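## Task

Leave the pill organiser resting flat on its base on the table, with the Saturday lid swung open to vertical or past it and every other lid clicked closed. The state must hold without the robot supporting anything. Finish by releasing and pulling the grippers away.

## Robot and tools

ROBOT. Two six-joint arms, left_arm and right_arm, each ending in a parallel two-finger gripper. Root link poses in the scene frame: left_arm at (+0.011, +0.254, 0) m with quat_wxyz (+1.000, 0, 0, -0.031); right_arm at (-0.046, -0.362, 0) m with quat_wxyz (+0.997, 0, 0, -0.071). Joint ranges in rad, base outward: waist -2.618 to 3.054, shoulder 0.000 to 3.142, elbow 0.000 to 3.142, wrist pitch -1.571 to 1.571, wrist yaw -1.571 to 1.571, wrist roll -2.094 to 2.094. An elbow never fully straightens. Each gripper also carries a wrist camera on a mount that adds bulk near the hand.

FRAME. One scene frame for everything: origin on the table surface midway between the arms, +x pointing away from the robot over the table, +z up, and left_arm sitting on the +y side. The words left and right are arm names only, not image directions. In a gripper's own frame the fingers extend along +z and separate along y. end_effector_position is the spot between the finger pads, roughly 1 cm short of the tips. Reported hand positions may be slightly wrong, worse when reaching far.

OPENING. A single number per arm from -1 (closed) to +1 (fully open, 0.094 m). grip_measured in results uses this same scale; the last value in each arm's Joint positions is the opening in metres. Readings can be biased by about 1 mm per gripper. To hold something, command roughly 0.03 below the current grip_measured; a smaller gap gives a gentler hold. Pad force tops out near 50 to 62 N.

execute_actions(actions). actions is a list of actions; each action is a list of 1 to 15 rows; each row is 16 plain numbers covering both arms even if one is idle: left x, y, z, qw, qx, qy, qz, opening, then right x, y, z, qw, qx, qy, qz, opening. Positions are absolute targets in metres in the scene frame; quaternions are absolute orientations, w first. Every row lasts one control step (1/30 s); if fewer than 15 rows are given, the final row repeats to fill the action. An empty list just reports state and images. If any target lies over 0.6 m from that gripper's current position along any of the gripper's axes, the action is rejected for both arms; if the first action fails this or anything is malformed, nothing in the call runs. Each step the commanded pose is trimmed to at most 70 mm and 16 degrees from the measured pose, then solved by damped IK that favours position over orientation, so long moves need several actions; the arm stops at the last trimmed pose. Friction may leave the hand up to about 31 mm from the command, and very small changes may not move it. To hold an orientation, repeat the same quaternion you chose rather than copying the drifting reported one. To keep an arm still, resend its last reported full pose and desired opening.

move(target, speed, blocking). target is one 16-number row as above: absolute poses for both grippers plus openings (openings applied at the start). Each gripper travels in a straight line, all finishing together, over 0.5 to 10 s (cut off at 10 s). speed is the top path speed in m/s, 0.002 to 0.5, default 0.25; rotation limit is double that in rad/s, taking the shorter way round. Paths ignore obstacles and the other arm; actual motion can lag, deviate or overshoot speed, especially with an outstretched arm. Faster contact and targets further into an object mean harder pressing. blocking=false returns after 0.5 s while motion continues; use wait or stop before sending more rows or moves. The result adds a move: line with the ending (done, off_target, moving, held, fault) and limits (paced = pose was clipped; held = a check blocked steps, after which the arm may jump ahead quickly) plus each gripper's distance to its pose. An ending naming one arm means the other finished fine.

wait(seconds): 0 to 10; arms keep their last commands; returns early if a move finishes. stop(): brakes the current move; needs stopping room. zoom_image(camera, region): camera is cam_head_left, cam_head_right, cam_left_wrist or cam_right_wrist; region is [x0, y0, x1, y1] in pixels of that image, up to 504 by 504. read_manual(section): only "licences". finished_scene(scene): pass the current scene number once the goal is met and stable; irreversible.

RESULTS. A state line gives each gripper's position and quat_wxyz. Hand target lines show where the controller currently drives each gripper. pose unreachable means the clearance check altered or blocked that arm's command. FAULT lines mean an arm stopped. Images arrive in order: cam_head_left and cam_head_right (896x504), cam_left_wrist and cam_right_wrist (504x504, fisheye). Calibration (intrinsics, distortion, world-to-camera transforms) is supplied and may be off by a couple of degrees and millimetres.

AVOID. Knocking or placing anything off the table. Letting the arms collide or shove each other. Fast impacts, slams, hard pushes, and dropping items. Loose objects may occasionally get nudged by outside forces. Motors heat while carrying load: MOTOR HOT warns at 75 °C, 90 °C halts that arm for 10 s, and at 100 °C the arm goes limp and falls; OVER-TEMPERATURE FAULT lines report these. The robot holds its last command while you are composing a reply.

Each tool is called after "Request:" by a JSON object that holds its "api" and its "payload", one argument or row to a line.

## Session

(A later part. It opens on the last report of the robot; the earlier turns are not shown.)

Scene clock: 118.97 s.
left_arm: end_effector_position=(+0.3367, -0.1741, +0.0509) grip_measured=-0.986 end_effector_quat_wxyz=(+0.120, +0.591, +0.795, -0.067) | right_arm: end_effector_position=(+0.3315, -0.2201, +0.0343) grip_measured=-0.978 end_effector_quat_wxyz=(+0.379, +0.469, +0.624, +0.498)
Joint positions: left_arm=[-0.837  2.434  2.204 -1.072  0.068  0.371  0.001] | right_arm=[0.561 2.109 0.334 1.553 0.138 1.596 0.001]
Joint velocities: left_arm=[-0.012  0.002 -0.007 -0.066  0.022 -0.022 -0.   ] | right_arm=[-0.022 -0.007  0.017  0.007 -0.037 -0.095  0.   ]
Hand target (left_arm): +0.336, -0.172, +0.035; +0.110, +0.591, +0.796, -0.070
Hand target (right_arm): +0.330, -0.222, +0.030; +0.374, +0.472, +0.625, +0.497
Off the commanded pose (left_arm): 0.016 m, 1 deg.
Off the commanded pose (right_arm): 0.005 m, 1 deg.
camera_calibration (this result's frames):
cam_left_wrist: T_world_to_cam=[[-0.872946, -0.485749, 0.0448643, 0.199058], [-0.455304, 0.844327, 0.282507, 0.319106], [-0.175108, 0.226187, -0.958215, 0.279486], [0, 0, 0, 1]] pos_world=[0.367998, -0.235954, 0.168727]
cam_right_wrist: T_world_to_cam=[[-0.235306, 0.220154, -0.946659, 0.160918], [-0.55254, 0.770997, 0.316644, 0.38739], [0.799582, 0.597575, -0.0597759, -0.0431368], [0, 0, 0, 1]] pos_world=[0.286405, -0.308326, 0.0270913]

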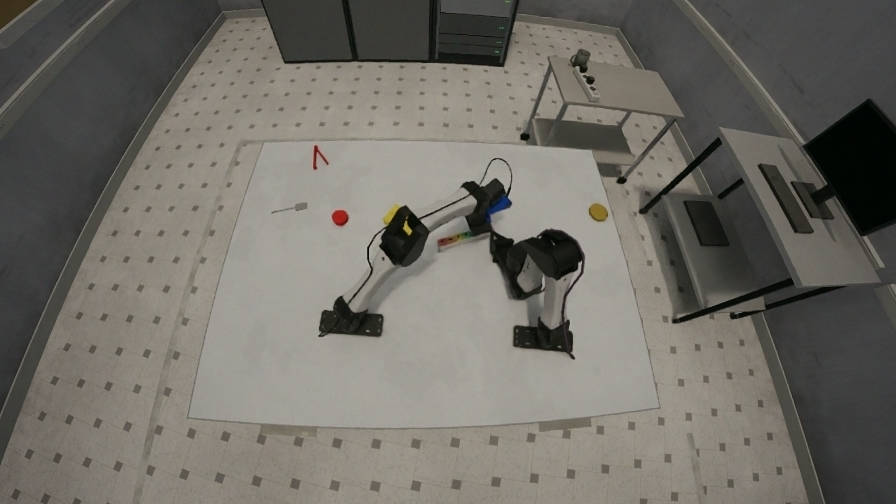

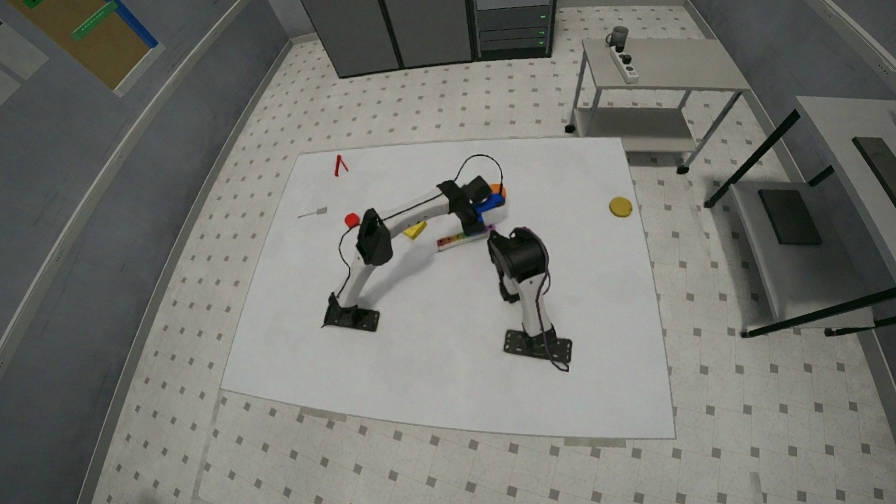

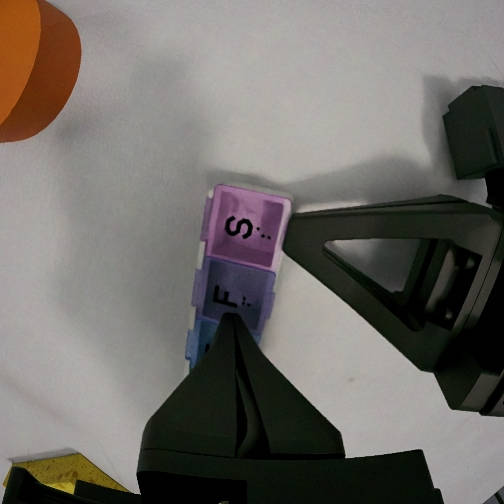

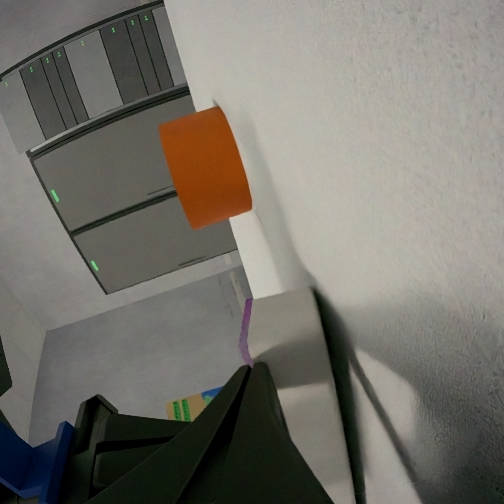

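Request:
{"api": "execute_actions", "payload": {
  "actions": [
    [[0.336,-0.172,0.01,0.11,0.59,0.795,-0.07,-1,0.342,-0.219,0.04,0.374,0.471,0.624,0.497,-1]],
    [[0.336,-0.172,0.0,0.11,0.59,0.795,-0.07,-1,0.346,-0.218,0.055,0.374,0.471,0.624,0.497,-1]],
    [[0.336,-0.172,0.0,0.11,0.59,0.795,-0.07,-1,0.348,-0.218,0.068,0.374,0.471,0.624,0.497,-1]]
  ]
}}

Scene clock: 121.87 s.
left_arm: end_effector_position=(+0.3403, -0.1817, +0.0465) grip_measured=-0.986 end_effector_quat_wxyz=(+0.148, +0.590, +0.790, -0.082) | right_arm: end_effector_position=(+0.3444, -0.2170, +0.0673) grip_measured=-0.992 end_effector_quat_wxyz=(+0.376, +0.470, +0.623, +0.500)
Joint positions: left_arm=[-0.837  2.4    2.107 -0.947  0.081  0.371  0.001] | right_arm=[0.549 1.903 0.379 1.303 0.122 1.599 0.   ]
Joint velocities: left_arm=[-0.007 -0.012  0.012  0.066 -0.007 -0.022 -0.001] | right_arm=[ 0.007  0.017 -0.012 -0.081 -0.037  0.007 -0.001]
Hand target (left_arm): +0.335, -0.170, +0.002; +0.110, +0.591, +0.796, -0.070
Hand target (right_arm): +0.348, -0.218, +0.068; +0.375, +0.471, +0.624, +0.498
Off the commanded pose (left_arm): 0.048 m, 5 deg.
Off the commanded pose (right_arm): 0.004 m, 0 deg.
camera_calibration (this result's frames):
cam_left_wrist: T_world_to_cam=[[-0.875804, -0.480363, 0.0470984, 0.200578], [-0.459827, 0.860041, 0.221107, 0.335569], [-0.146718, 0.171989, -0.974112, 0.258889], [0, 0, 0, 1]] pos_world=[0.367954, -0.236779, 0.168544]
cam_right_wrist: T_world_to_cam=[[-0.238027, 0.225265, -0.944775, 0.196378], [-0.553948, 0.767524, 0.322565, 0.380981], [0.7978, 0.600136, -0.0579067, -0.0523336], [0, 0, 0, 1]] pos_world=[0.299539, -0.305242, 0.0596109]

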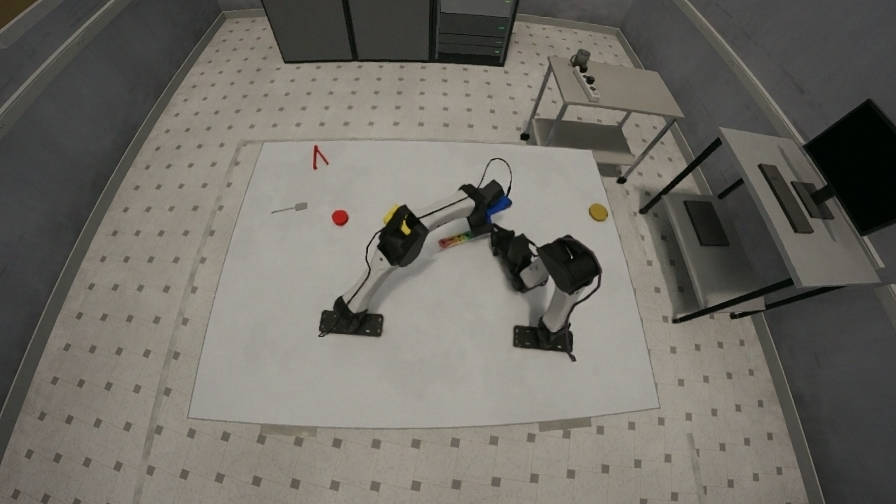

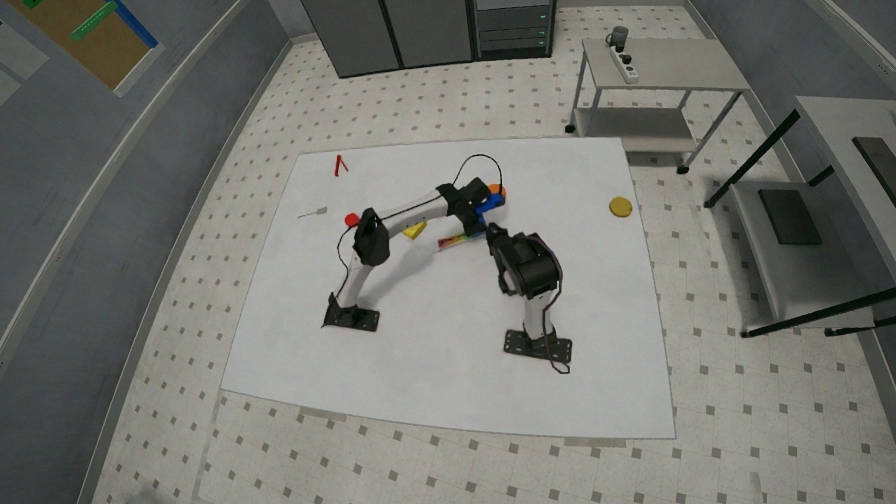

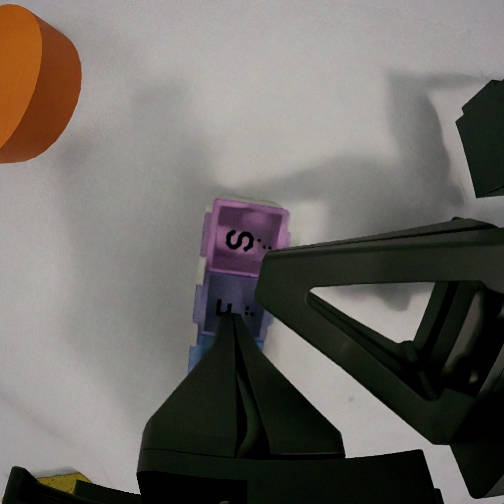

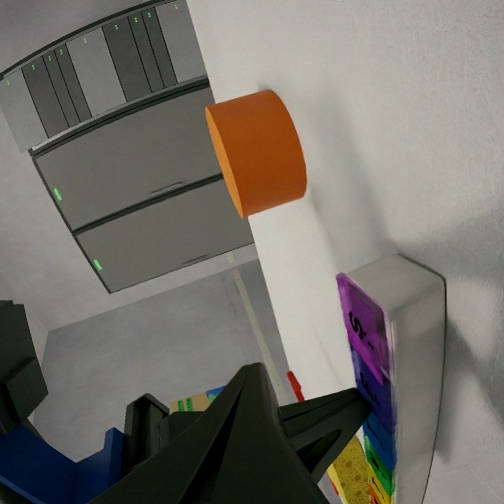

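Re-pinch with the box now firmly pressed.

Request:
{"api": "execute_actions", "payload": {
  "actions": [
    [[0.336,-0.172,0.0,0.11,0.59,0.795,-0.07,-1,0.305,-0.236,0.067,0.374,0.471,0.624,0.497,0.3]],
    [[0.336,-0.172,0.0,0.11,0.59,0.795,-0.07,-1,0.305,-0.236,0.042,0.374,0.471,0.624,0.497,0.3]],
    [[0.336,-0.172,0.0,0.11,0.59,0.795,-0.07,-1,0.305,-0.236,0.042,0.374,0.471,0.624,0.497,0.3]],
    [[0.336,-0.172,0.0,0.11,0.59,0.795,-0.07,-1,0.345,-0.225,0.042,0.374,0.471,0.624,0.497,0.3]],
    [[0.336,-0.172,0.0,0.11,0.59,0.795,-0.07,-1,0.345,-0.225,0.042,0.374,0.471,0.624,0.497,0.3]]
  ]
}}

Scene clock: 126.00 s.
left_arm: end_effector_position=(+0.3433, -0.1825, +0.0467) grip_measured=-0.986 end_effector_quat_wxyz=(+0.154, +0.589, +0.789, -0.081) | right_arm: end_effector_position=(+0.3429, -0.2244, +0.0597) grip_measured=+0.297 end_effector_quat_wxyz=(+0.387, +0.463, +0.607, +0.517)
Joint positions: left_arm=[-0.835  2.4    2.104 -0.934  0.077  0.371  0.001] | right_arm=[0.527 2.029 0.353 1.509 0.106 1.598 0.061]
Joint velocities: left_arm=[ 0.012  0.012 -0.002 -0.051  0.007  0.022 -0.   ] | right_arm=[ 0.007  0.017  0.002 -0.037  0.051 -0.007 -0.   ]
Hand target (left_arm): +0.335, -0.171, +0.002; +0.110, +0.591, +0.796, -0.070
Hand target (right_arm): +0.344, -0.225, +0.042; +0.374, +0.471, +0.624, +0.498
Off the commanded pose (left_arm): 0.048 m, 5 deg.
Off the commanded pose (right_arm): 0.018 m, 4 deg.
camera_calibration (this result's frames):
cam_left_wrist: T_world_to_cam=[[-0.874778, -0.482794, 0.0409072, 0.202288], [-0.464654, 0.859839, 0.211595, 0.339663], [-0.13733, 0.166091, -0.976501, 0.255406], [0, 0, 0, 1]] pos_world=[0.369858, -0.236813, 0.169258]
cam_right_wrist: T_world_to_cam=[[-0.18944, 0.248208, -0.950003, 0.179294], [-0.565327, 0.763498, 0.312212, 0.391906], [0.802818, 0.596208, -0.00431848, -0.0528811], [0, 0, 0, 1]] pos_world=[0.297974, -0.312193, 0.0477436]

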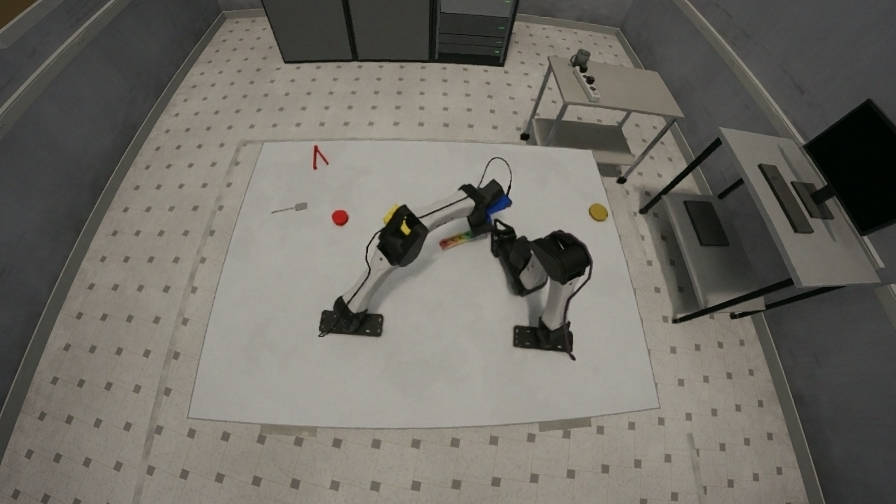

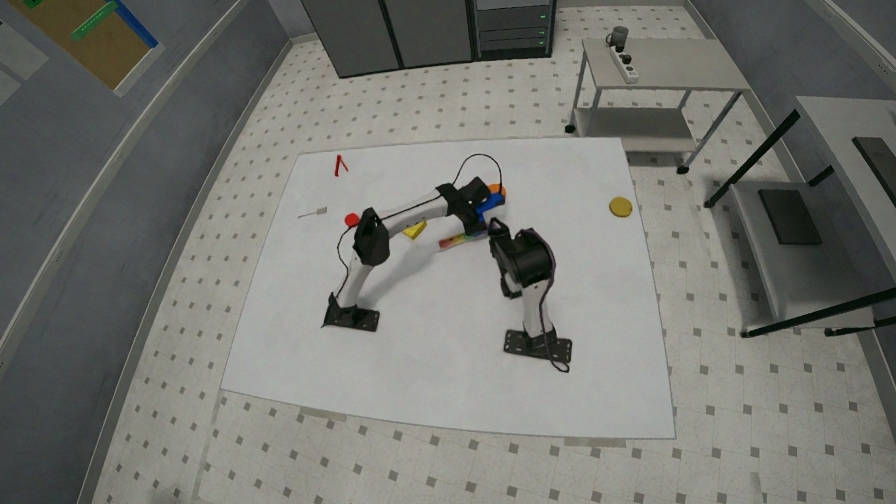

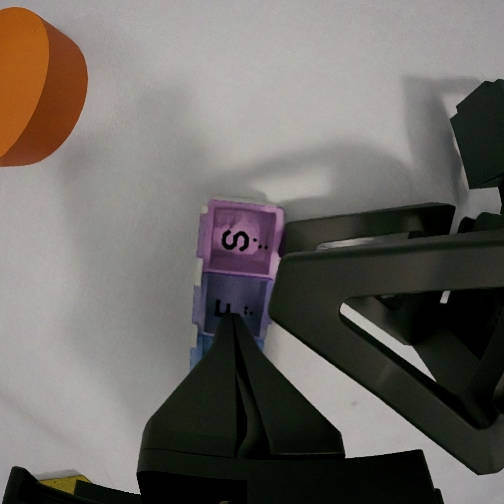

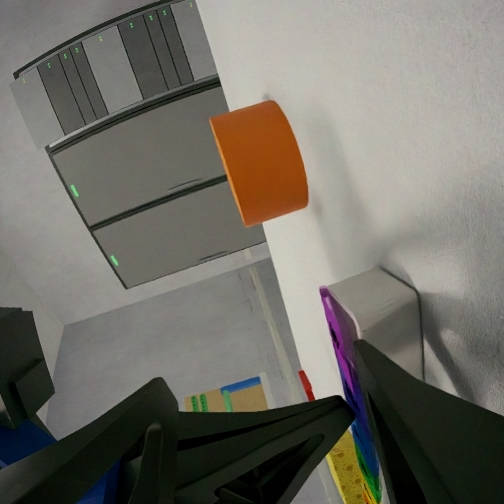

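Request:
{"api": "execute_actions", "payload": {
  "actions": [
    [[0.336,-0.172,0.0,0.11,0.59,0.795,-0.07,-1,0.345,-0.225,0.045,0.374,0.471,0.624,0.497,0.65]],
    [[0.336,-0.172,0.0,0.11,0.59,0.795,-0.07,-1,0.352,-0.223,0.045,0.374,0.471,0.624,0.497,0.65]],
    [[0.336,-0.172,0.0,0.11,0.59,0.795,-0.07,-1,0.352,-0.223,0.045,0.374,0.471,0.624,0.497,0.2]],
    [[0.336,-0.172,0.0,0.11,0.59,0.795,-0.07,-1,0.352,-0.223,0.045,0.374,0.471,0.624,0.497,0.2]]
  ]
}}

Scene clock: 129.40 s.
left_arm: end_effector_position=(+0.3482, -0.1822, +0.0475) grip_measured=-0.986 end_effector_quat_wxyz=(+0.161, +0.586, +0.790, -0.077) | right_arm: end_effector_position=(+0.3466, -0.2232, +0.0505) grip_measured=+0.203 end_effector_quat_wxyz=(+0.377, +0.469, +0.620, +0.503)
Joint positions: left_arm=[-0.83   2.4    2.104 -0.922  0.067  0.371  0.001] | right_arm=[0.522 2.024 0.376 1.435 0.097 1.596 0.057]
Joint velocities: left_arm=[-0.007 -0.012 -0.017  0.051  0.007 -0.007  0.   ] | right_arm=[ 0.007  0.002  0.007 -0.051 -0.022 -0.154  0.   ]
Hand target (left_arm): +0.335, -0.171, +0.002; +0.110, +0.591, +0.796, -0.070
Hand target (right_arm): +0.352, -0.223, +0.045; +0.374, +0.471, +0.625, +0.498
Off the commanded pose (left_arm): 0.050 m, 6 deg.
Off the commanded pose (right_arm): 0.008 m, 1 deg.
camera_calibration (this result's frames):
cam_left_wrist: T_world_to_cam=[[-0.871672, -0.489165, 0.0300914, 0.204888], [-0.474019, 0.857092, 0.201739, 0.344725], [-0.124475, 0.161586, -0.978977, 0.251705], [0, 0, 0, 1]] pos_world=[0.373332, -0.235909, 0.170703]
cam_right_wrist: T_world_to_cam=[[-0.230335, 0.230752, -0.945357, 0.181031], [-0.556044, 0.76605, 0.322464, 0.392778], [0.798599, 0.599935, -0.0481398, -0.0520962], [0, 0, 0, 1]] pos_world=[0.301703, -0.311406, 0.0419741]

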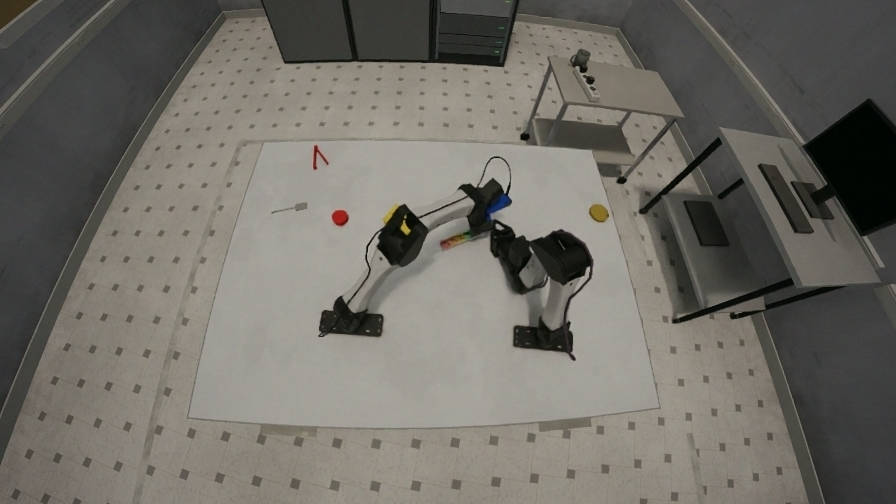

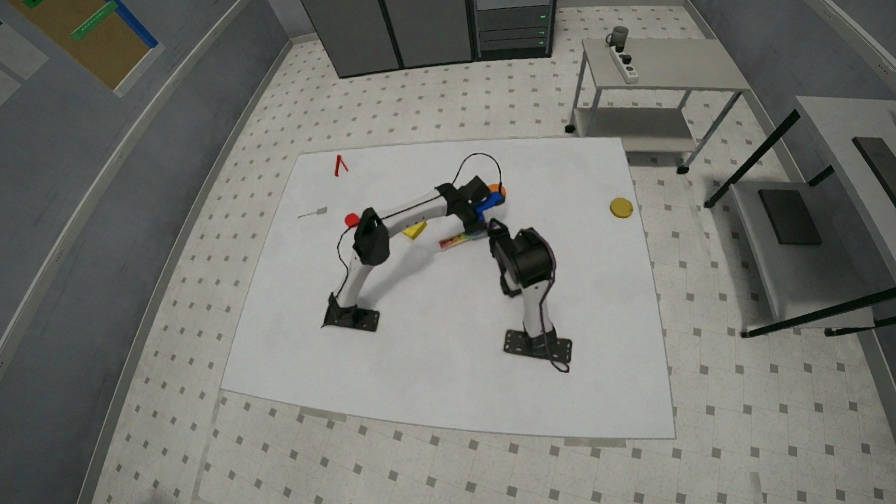

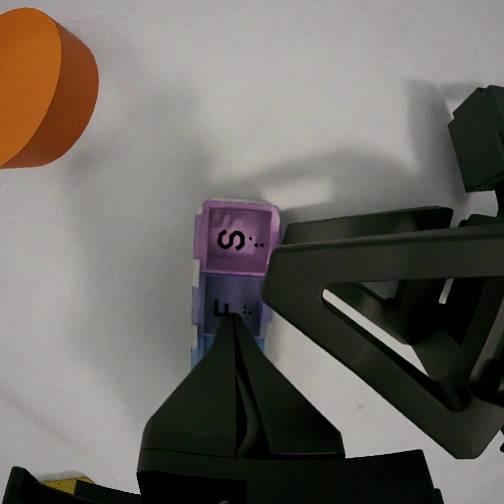

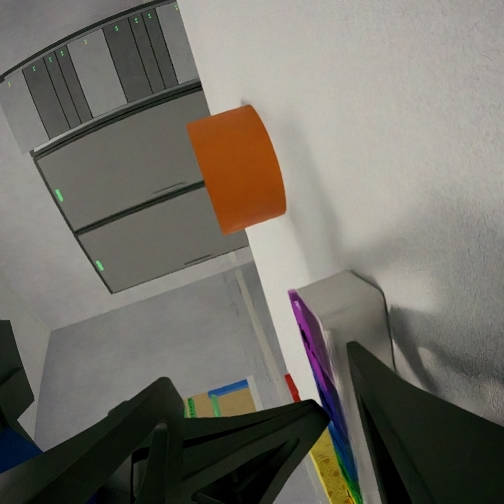

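Request:
{"api": "execute_actions", "payload": {
  "actions": [
    [[0.336,-0.172,0.0,0.11,0.59,0.795,-0.07,-1,0.358,-0.221,0.048,0.338,0.426,0.655,0.522,0.2]],
    [[0.336,-0.172,0.0,0.11,0.59,0.795,-0.07,-1,0.358,-0.221,0.048,0.338,0.426,0.655,0.522,0.2]]
  ]
}}

Scene clock: 131.80 s.
left_arm: end_effector_position=(+0.3498, -0.1838, +0.0477) grip_measured=-0.986 end_effector_quat_wxyz=(+0.166, +0.585, +0.790, -0.078) | right_arm: end_effector_position=(+0.3536, -0.2232, +0.0495) grip_measured=+0.203 end_effector_quat_wxyz=(+0.344, +0.430, +0.652, +0.522)
Joint positions: left_arm=[-0.83   2.4    2.101 -0.909  0.066  0.371  0.001] | right_arm=[ 0.431  2.024  0.406  1.396 -0.114  1.545  0.057]
Joint velocities: left_arm=[ 0.007 -0.012  0.002 -0.007  0.007  0.037  0.001] | right_arm=[ 0.002  0.007 -0.017 -0.037 -0.022  0.022  0.   ]
Hand target (left_arm): +0.335, -0.171, +0.002; +0.110, +0.591, +0.796, -0.070
Hand target (right_arm): +0.358, -0.221, +0.048; +0.339, +0.427, +0.656, +0.523
Off the commanded pose (left_arm): 0.051 m, 7 deg.
Off the commanded pose (right_arm): 0.005 m, 1 deg.
camera_calibration (this result's frames):
cam_left_wrist: T_world_to_cam=[[-0.871626, -0.489429, 0.026973, 0.205612], [-0.47597, 0.85824, 0.192031, 0.348251], [-0.117135, 0.154541, -0.981018, 0.248609], [0, 0, 0, 1]] pos_world=[0.374095, -0.236671, 0.171469]
cam_right_wrist: T_world_to_cam=[[-0.264035, 0.192993, -0.945007, 0.185195], [-0.645189, 0.692954, 0.321784, 0.412203], [0.716949, 0.694671, -0.0584468, -0.00728959], [0, 0, 0, 1]] pos_world=[0.320073, -0.316315, 0.0419441]

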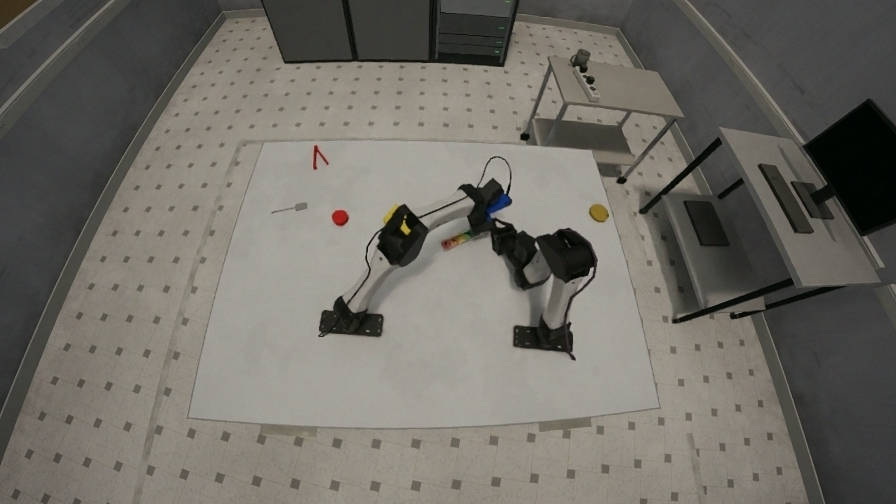

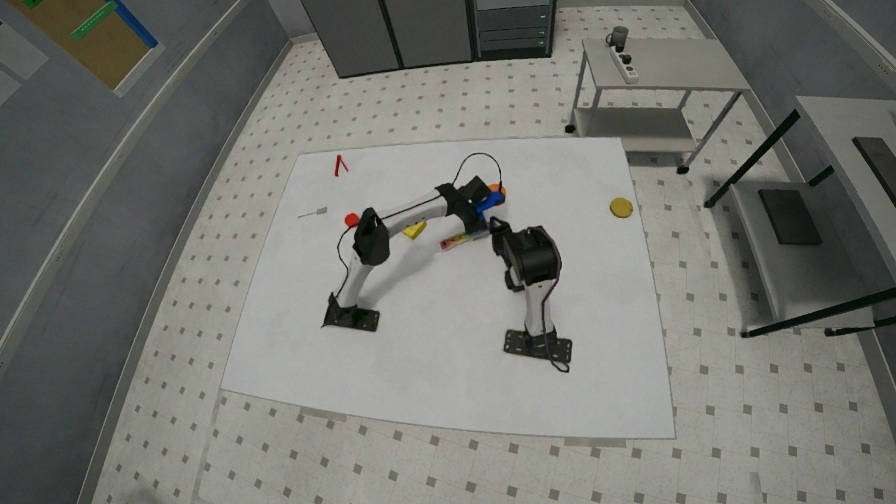

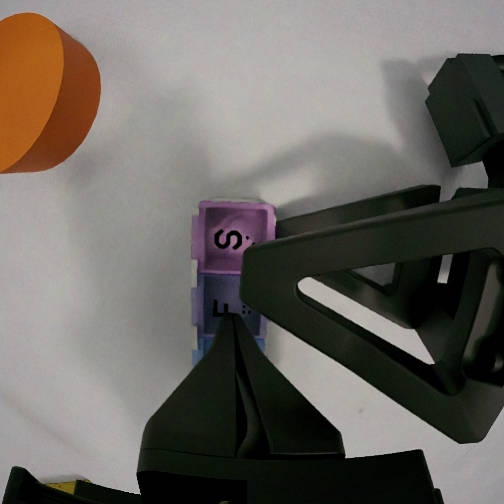

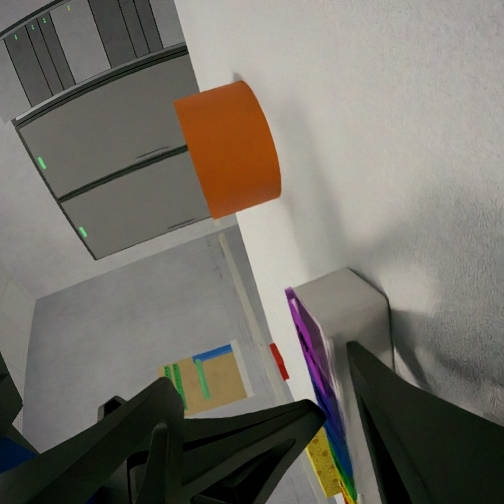

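Request:
{"api": "execute_actions", "payload": {
  "actions": [
    [[0.336,-0.172,0.0,0.11,0.59,0.795,-0.07,-1,0.358,-0.221,0.045,0.338,0.426,0.655,0.522,-0.2]],
    [[0.336,-0.172,0.0,0.11,0.59,0.795,-0.07,-1,0.358,-0.221,0.04,0.338,0.426,0.655,0.522,-0.6]],
    [[0.336,-0.172,0.0,0.11,0.59,0.795,-0.07,-1,0.358,-0.221,0.035,0.338,0.426,0.655,0.522,-1]],
    [[0.336,-0.172,0.0,0.11,0.59,0.795,-0.07,-1,0.358,-0.221,0.035,0.338,0.426,0.655,0.522,-1]]
  ]
}}

Scene clock: 134.93 s.
left_arm: end_effector_position=(+0.3524, -0.1841, +0.0483) grip_measured=-0.986 end_effector_quat_wxyz=(+0.171, +0.584, +0.790, -0.076) | right_arm: end_effector_position=(+0.3504, -0.2226, +0.0314) grip_measured=-0.968 end_effector_quat_wxyz=(+0.336, +0.429, +0.665, +0.511)
Joint positions: left_arm=[-0.829  2.4    2.101 -0.901  0.06   0.371  0.001] | right_arm=[ 0.431  2.083  0.407  1.419 -0.123  1.53   0.002]
Joint velocities: left_arm=[ 0.007 -0.007 -0.002 -0.081  0.022  0.022 -0.001] | right_arm=[-0.012 -0.002  0.002 -0.066  0.022 -0.022 -0.   ]
Hand target (left_arm): +0.336, -0.171, +0.002; +0.110, +0.590, +0.796, -0.070
Hand target (right_arm): +0.358, -0.221, +0.035; +0.339, +0.427, +0.656, +0.522
Off the commanded pose (left_arm): 0.052 m, 7 deg.
Off the commanded pose (right_arm): 0.009 m, 2 deg.
camera_calibration (this result's frames):
cam_left_wrist: T_world_to_cam=[[-0.87008, -0.492487, 0.0204489, 0.206903], [-0.480731, 0.857015, 0.185537, 0.351318], [-0.108899, 0.151601, -0.982425, 0.246173], [0, 0, 0, 1]] pos_world=[0.375719, -0.236508, 0.172433]
cam_right_wrist: T_world_to_cam=[[-0.293295, 0.169174, -0.940935, 0.171881], [-0.644297, 0.692154, 0.325276, 0.414936], [0.7063, 0.701643, -0.0940069, -0.0000424734], [0, 0, 0, 1]] pos_world=[0.317784, -0.316248, 0.0267561]

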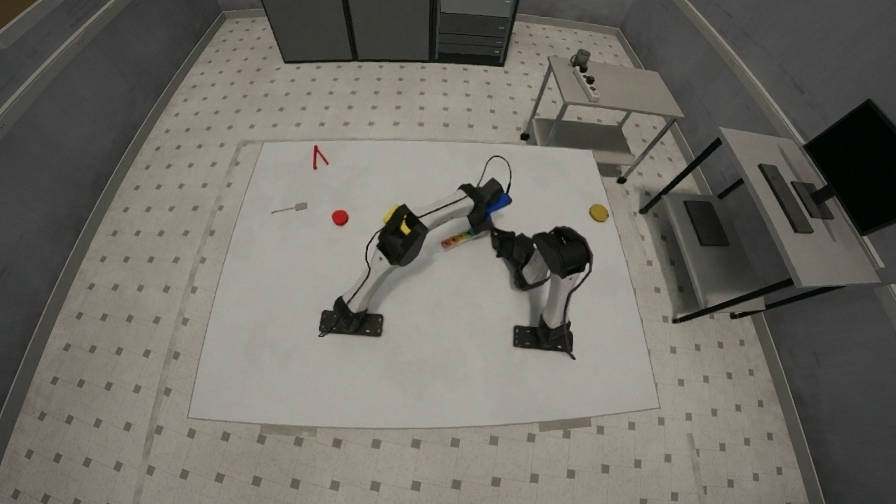

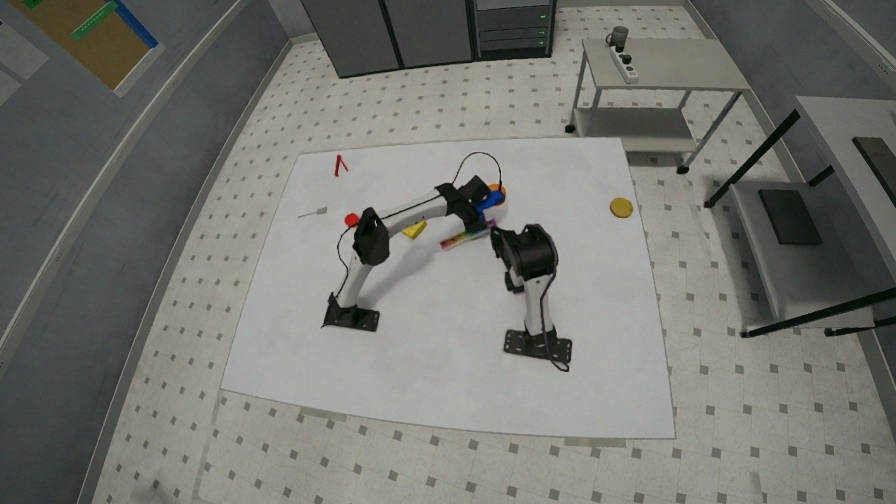

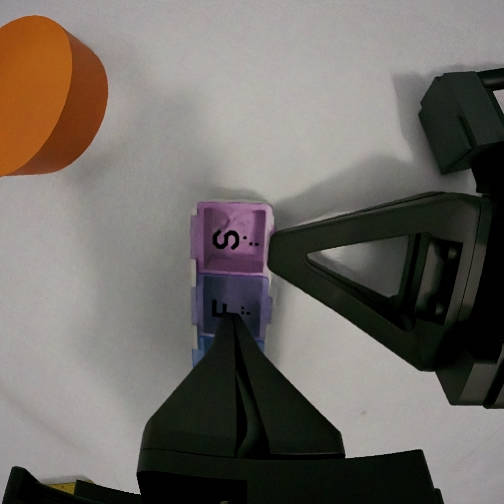

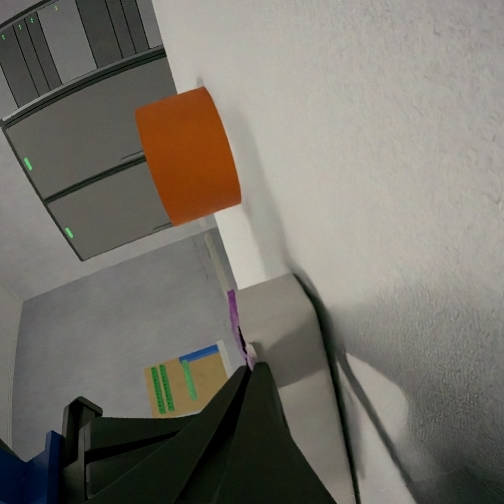

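Request:
{"api": "execute_actions", "payload": {
  "actions": [
    [[0.336,-0.172,-0.015,0.11,0.59,0.795,-0.07,-1,0.362,-0.22,0.05,0.338,0.426,0.655,0.522,-1]],
    [[0.336,-0.172,-0.015,0.11,0.59,0.795,-0.07,-1,0.365,-0.219,0.065,0.338,0.426,0.655,0.522,-1]],
    [[0.336,-0.172,-0.015,0.11,0.59,0.795,-0.07,-1,0.368,-0.218,0.078,0.338,0.426,0.655,0.522,-1]]
  ]
}}

Scene clock: 137.43 s.
left_arm: end_effector_position=(+0.3511, -0.1901, +0.0469) grip_measured=-0.986 end_effector_quat_wxyz=(+0.179, +0.585, +0.786, -0.092) | right_arm: end_effector_position=(+0.3615, -0.2216, +0.0623) grip_measured=-0.991 end_effector_quat_wxyz=(+0.333, +0.438, +0.668, +0.501)
Joint positions: left_arm=[-0.829  2.393  2.074 -0.856  0.088  0.371  0.001] | right_arm=[ 0.43   1.884  0.456  1.145 -0.113  1.532  0.   ]
Joint velocities: left_arm=[ 0.012 -0.007 -0.007 -0.007  0.022 -0.007  0.   ] | right_arm=[-0.012  0.007  0.056  0.242 -0.11  -0.081 -0.   ]
Hand target (left_arm): +0.335, -0.170, -0.012; +0.110, +0.591, +0.796, -0.070
Hand target (right_arm): +0.367, -0.219, +0.078; +0.339, +0.426, +0.656, +0.522
Off the commanded pose (left_arm): 0.066 m, 8 deg.
Off the commanded pose (right_arm): 0.017 m, 3 deg.
camera_calibration (this result's frames):
cam_left_wrist: T_world_to_cam=[[-0.875011, -0.482299, 0.0417492, 0.205534], [-0.470931, 0.868013, 0.157407, 0.356122], [-0.112156, 0.118072, -0.986651, 0.240491], [0, 0, 0, 1]] pos_world=[0.374526, -0.238385, 0.172643]
cam_right_wrist: T_world_to_cam=[[-0.314308, 0.165011, -0.93487, 0.210404], [-0.628146, 0.702224, 0.335133, 0.407137], [0.711788, 0.69257, -0.117064, -0.0081693], [0, 0, 0, 1]] pos_world=[0.327688, -0.314962, 0.0592994]

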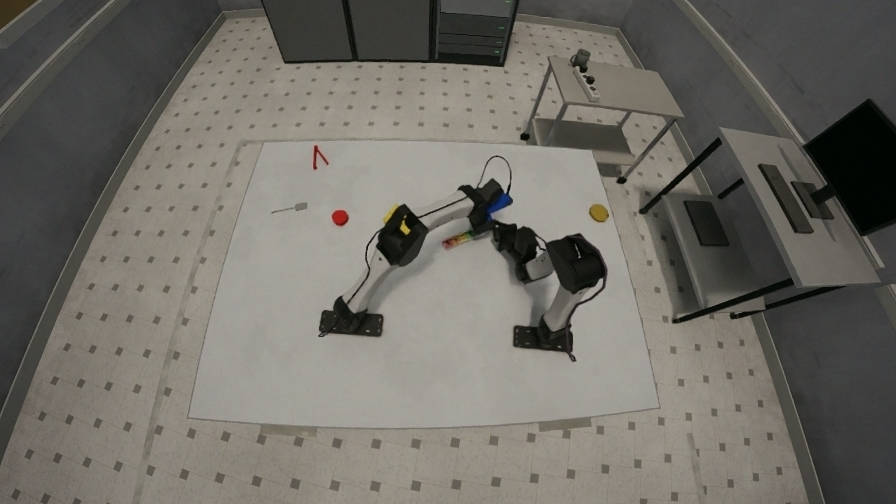

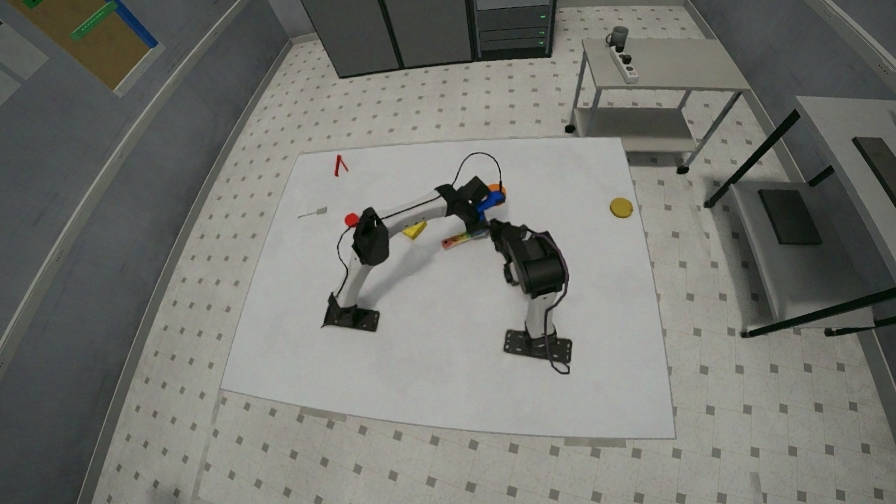

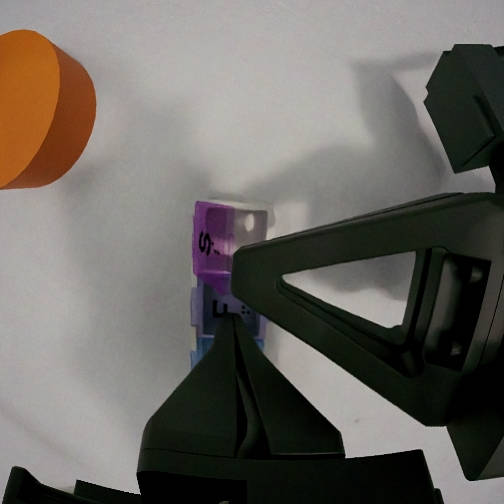

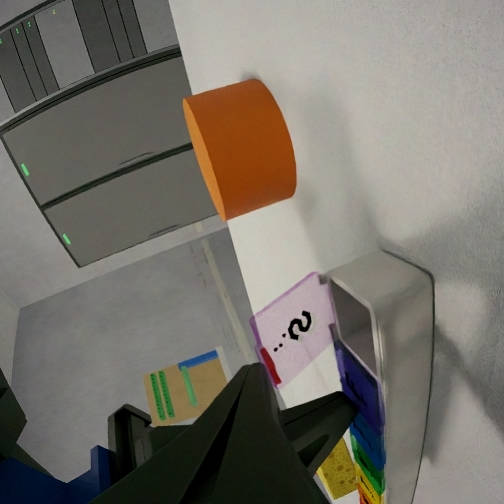

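Request:
{"api": "execute_actions", "payload": {
  "actions": [
    [[0.34,-0.175,0.01,0.11,0.59,0.795,-0.07,-1,0.345,-0.243,0.07,0.338,0.426,0.655,0.522,-1]],
    [[0.34,-0.175,0.01,0.11,0.59,0.795,-0.07,-1,0.345,-0.243,0.045,0.338,0.426,0.655,0.522,-1]],
    [[0.34,-0.175,0.01,0.11,0.59,0.795,-0.07,-1,0.345,-0.243,0.045,0.338,0.426,0.655,0.522,-1]],
    [[0.34,-0.175,0.01,0.11,0.59,0.795,-0.07,-1,0.365,-0.234,0.045,0.338,0.426,0.655,0.522,-1]],
    [[0.34,-0.175,0.01,0.11,0.59,0.795,-0.07,-1,0.365,-0.234,0.045,0.338,0.426,0.655,0.522,-1]]
  ]
}}

Scene clock: 141.63 s.
left_arm: end_effector_position=(+0.3516, -0.1906, +0.0482) grip_measured=-0.986 end_effector_quat_wxyz=(+0.167, +0.586, +0.788, -0.089) | right_arm: end_effector_position=(+0.3633, -0.2361, +0.0545) grip_measured=-0.992 end_effector_quat_wxyz=(+0.346, +0.420, +0.649, +0.531)
Joint positions: left_arm=[-0.829  2.425  2.144 -0.919  0.087  0.371  0.001] | right_arm=[ 0.364  2.031  0.428  1.401 -0.194  1.528  0.   ]
Joint velocities: left_arm=[-0.002 -0.007 -0.007 -0.007  0.007 -0.066  0.   ] | right_arm=[ 0.007  0.012  0.002 -0.037 -0.066 -0.022  0.   ]
Hand target (left_arm): +0.340, -0.175, +0.011; +0.111, +0.591, +0.796, -0.070
Hand target (right_arm): +0.365, -0.234, +0.045; +0.338, +0.427, +0.656, +0.523
Off the commanded pose (left_arm): 0.043 m, 7 deg.
Off the commanded pose (right_arm): 0.010 m, 2 deg.
camera_calibration (this result's frames):
cam_left_wrist: T_world_to_cam=[[-0.874284, -0.483263, 0.0456609, 0.205023], [-0.468503, 0.864695, 0.18113, 0.353878], [-0.127016, 0.136967, -0.982399, 0.250532], [0, 0, 0, 1]] pos_world=[0.376863, -0.24123, 0.172663]
cam_right_wrist: T_world_to_cam=[[-0.246496, 0.195157, -0.949291, 0.189349], [-0.662092, 0.681388, 0.312002, 0.42972], [0.707725, 0.705425, -0.0387473, -0.000140502], [0, 0, 0, 1]] pos_world=[0.331287, -0.32966, 0.0456679]

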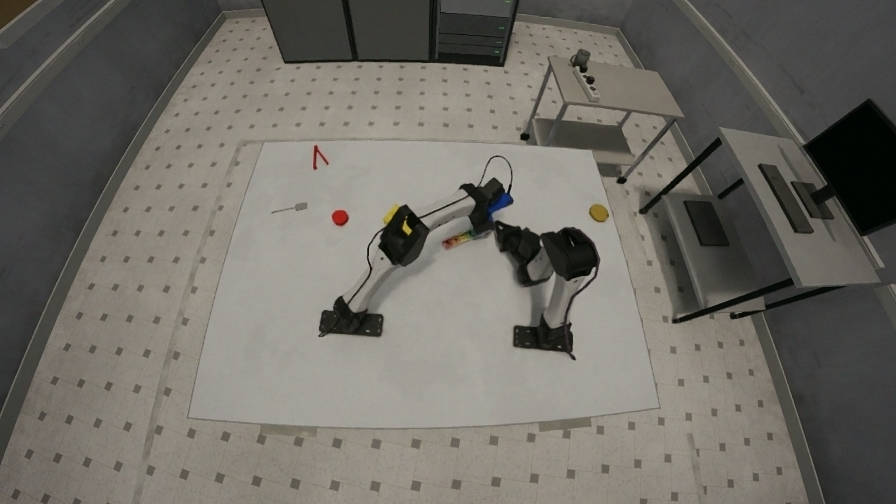

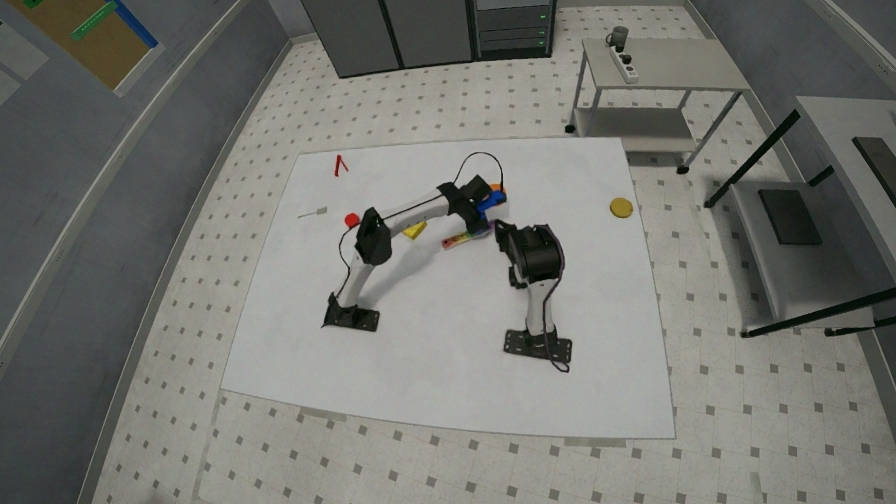

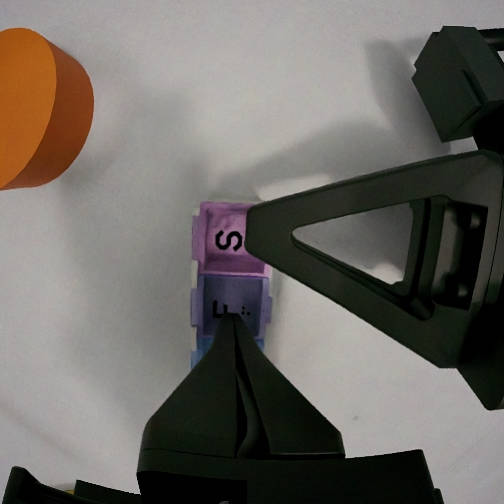

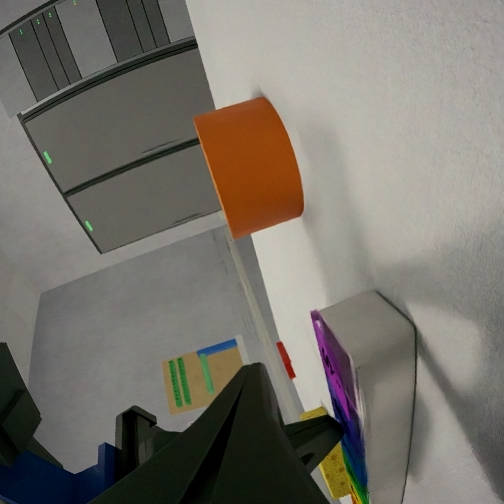

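Request:
{"api": "execute_actions", "payload": {
  "actions": [
    [[0.34,-0.175,0.0,0.11,0.59,0.795,-0.07,-1,0.33,-0.25,0.05,0.338,0.426,0.655,0.522,-1]],
    [[0.34,-0.175,0.0,0.11,0.59,0.795,-0.07,-1,0.33,-0.25,0.045,0.338,0.426,0.655,0.522,0.4]],
    [[0.34,-0.175,0.0,0.11,0.59,0.795,-0.07,-1,0.33,-0.25,0.045,0.338,0.426,0.655,0.522,0.4]],
    [[0.34,-0.175,0.0,0.11,0.59,0.795,-0.07,-1,0.35,-0.241,0.04,0.338,0.426,0.655,0.522,0.4]],
    [[0.34,-0.175,0.0,0.11,0.59,0.795,-0.07,-1,0.35,-0.241,0.04,0.338,0.426,0.655,0.522,0.4]]
  ]
}}

Scene clock: 146.13 s.
left_arm: end_effector_position=(+0.3516, -0.1906, +0.0482) grip_measured=-0.986 end_effector_quat_wxyz=(+0.167, +0.586, +0.788, -0.089) | right_arm: end_effector_position=(+0.3474, -0.2425, +0.0480) grip_measured=+0.397 end_effector_quat_wxyz=(+0.344, +0.421, +0.650, +0.530)
Joint positions: left_arm=[-0.829  2.425  2.144 -0.919  0.087  0.371  0.001] | right_arm=[ 0.351  2.048  0.362  1.479 -0.208  1.527  0.066]
Joint velocities: left_arm=[ 0.002  0.007 -0.007  0.007 -0.022  0.022 -0.001] | right_arm=[ 0.007 -0.007 -0.002 -0.007 -0.081  0.007  0.   ]
Hand target (left_arm): +0.339, -0.174, +0.002; +0.110, +0.591, +0.796, -0.070
Hand target (right_arm): +0.350, -0.241, +0.040; +0.338, +0.427, +0.656, +0.523
Off the commanded pose (left_arm): 0.052 m, 7 deg.
Off the commanded pose (right_arm): 0.009 m, 1 deg.
camera_calibration (this result's frames):
cam_left_wrist: T_world_to_cam=[[-0.874284, -0.483263, 0.0456609, 0.205023], [-0.468503, 0.864695, 0.18113, 0.353878], [-0.127016, 0.136967, -0.982399, 0.250532], [0, 0, 0, 1]] pos_world=[0.376863, -0.24123, 0.172663]
cam_right_wrist: T_world_to_cam=[[-0.25129, 0.195081, -0.948049, 0.182045], [-0.661379, 0.680542, 0.315342, 0.424974], [0.706705, 0.706262, -0.0419912, 0.016088], [0, 0, 0, 1]] pos_world=[0.315445, -0.336089, 0.0392517]

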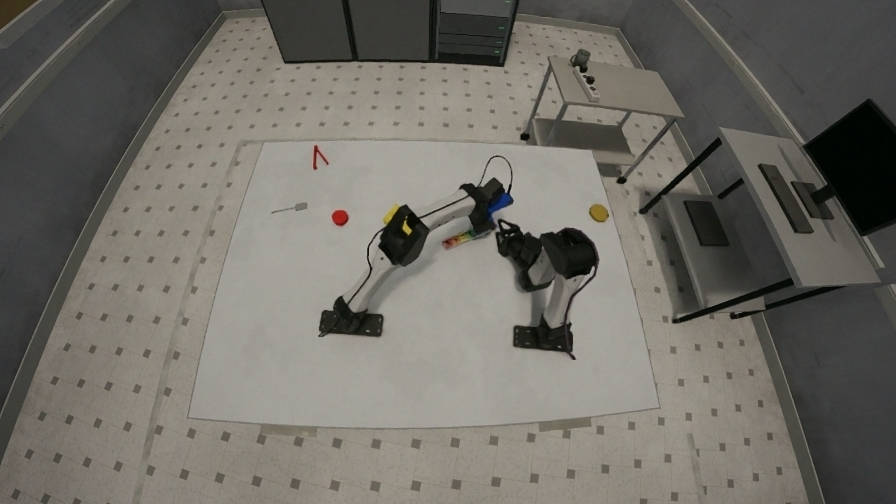

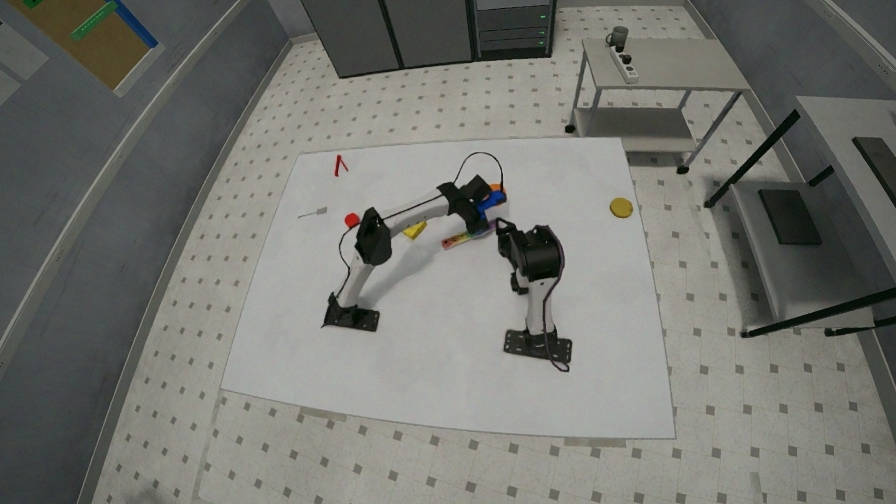

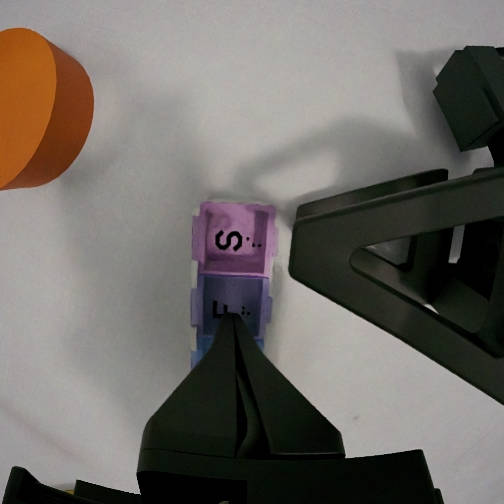

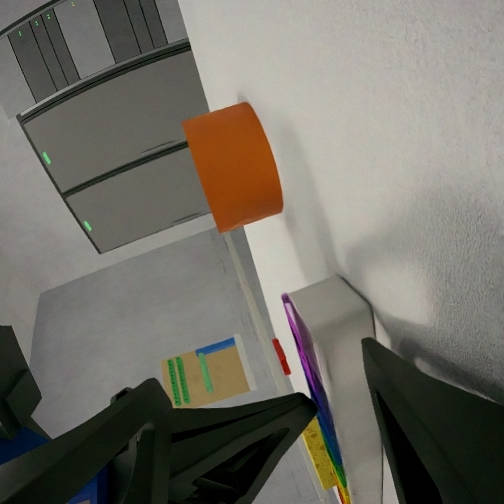

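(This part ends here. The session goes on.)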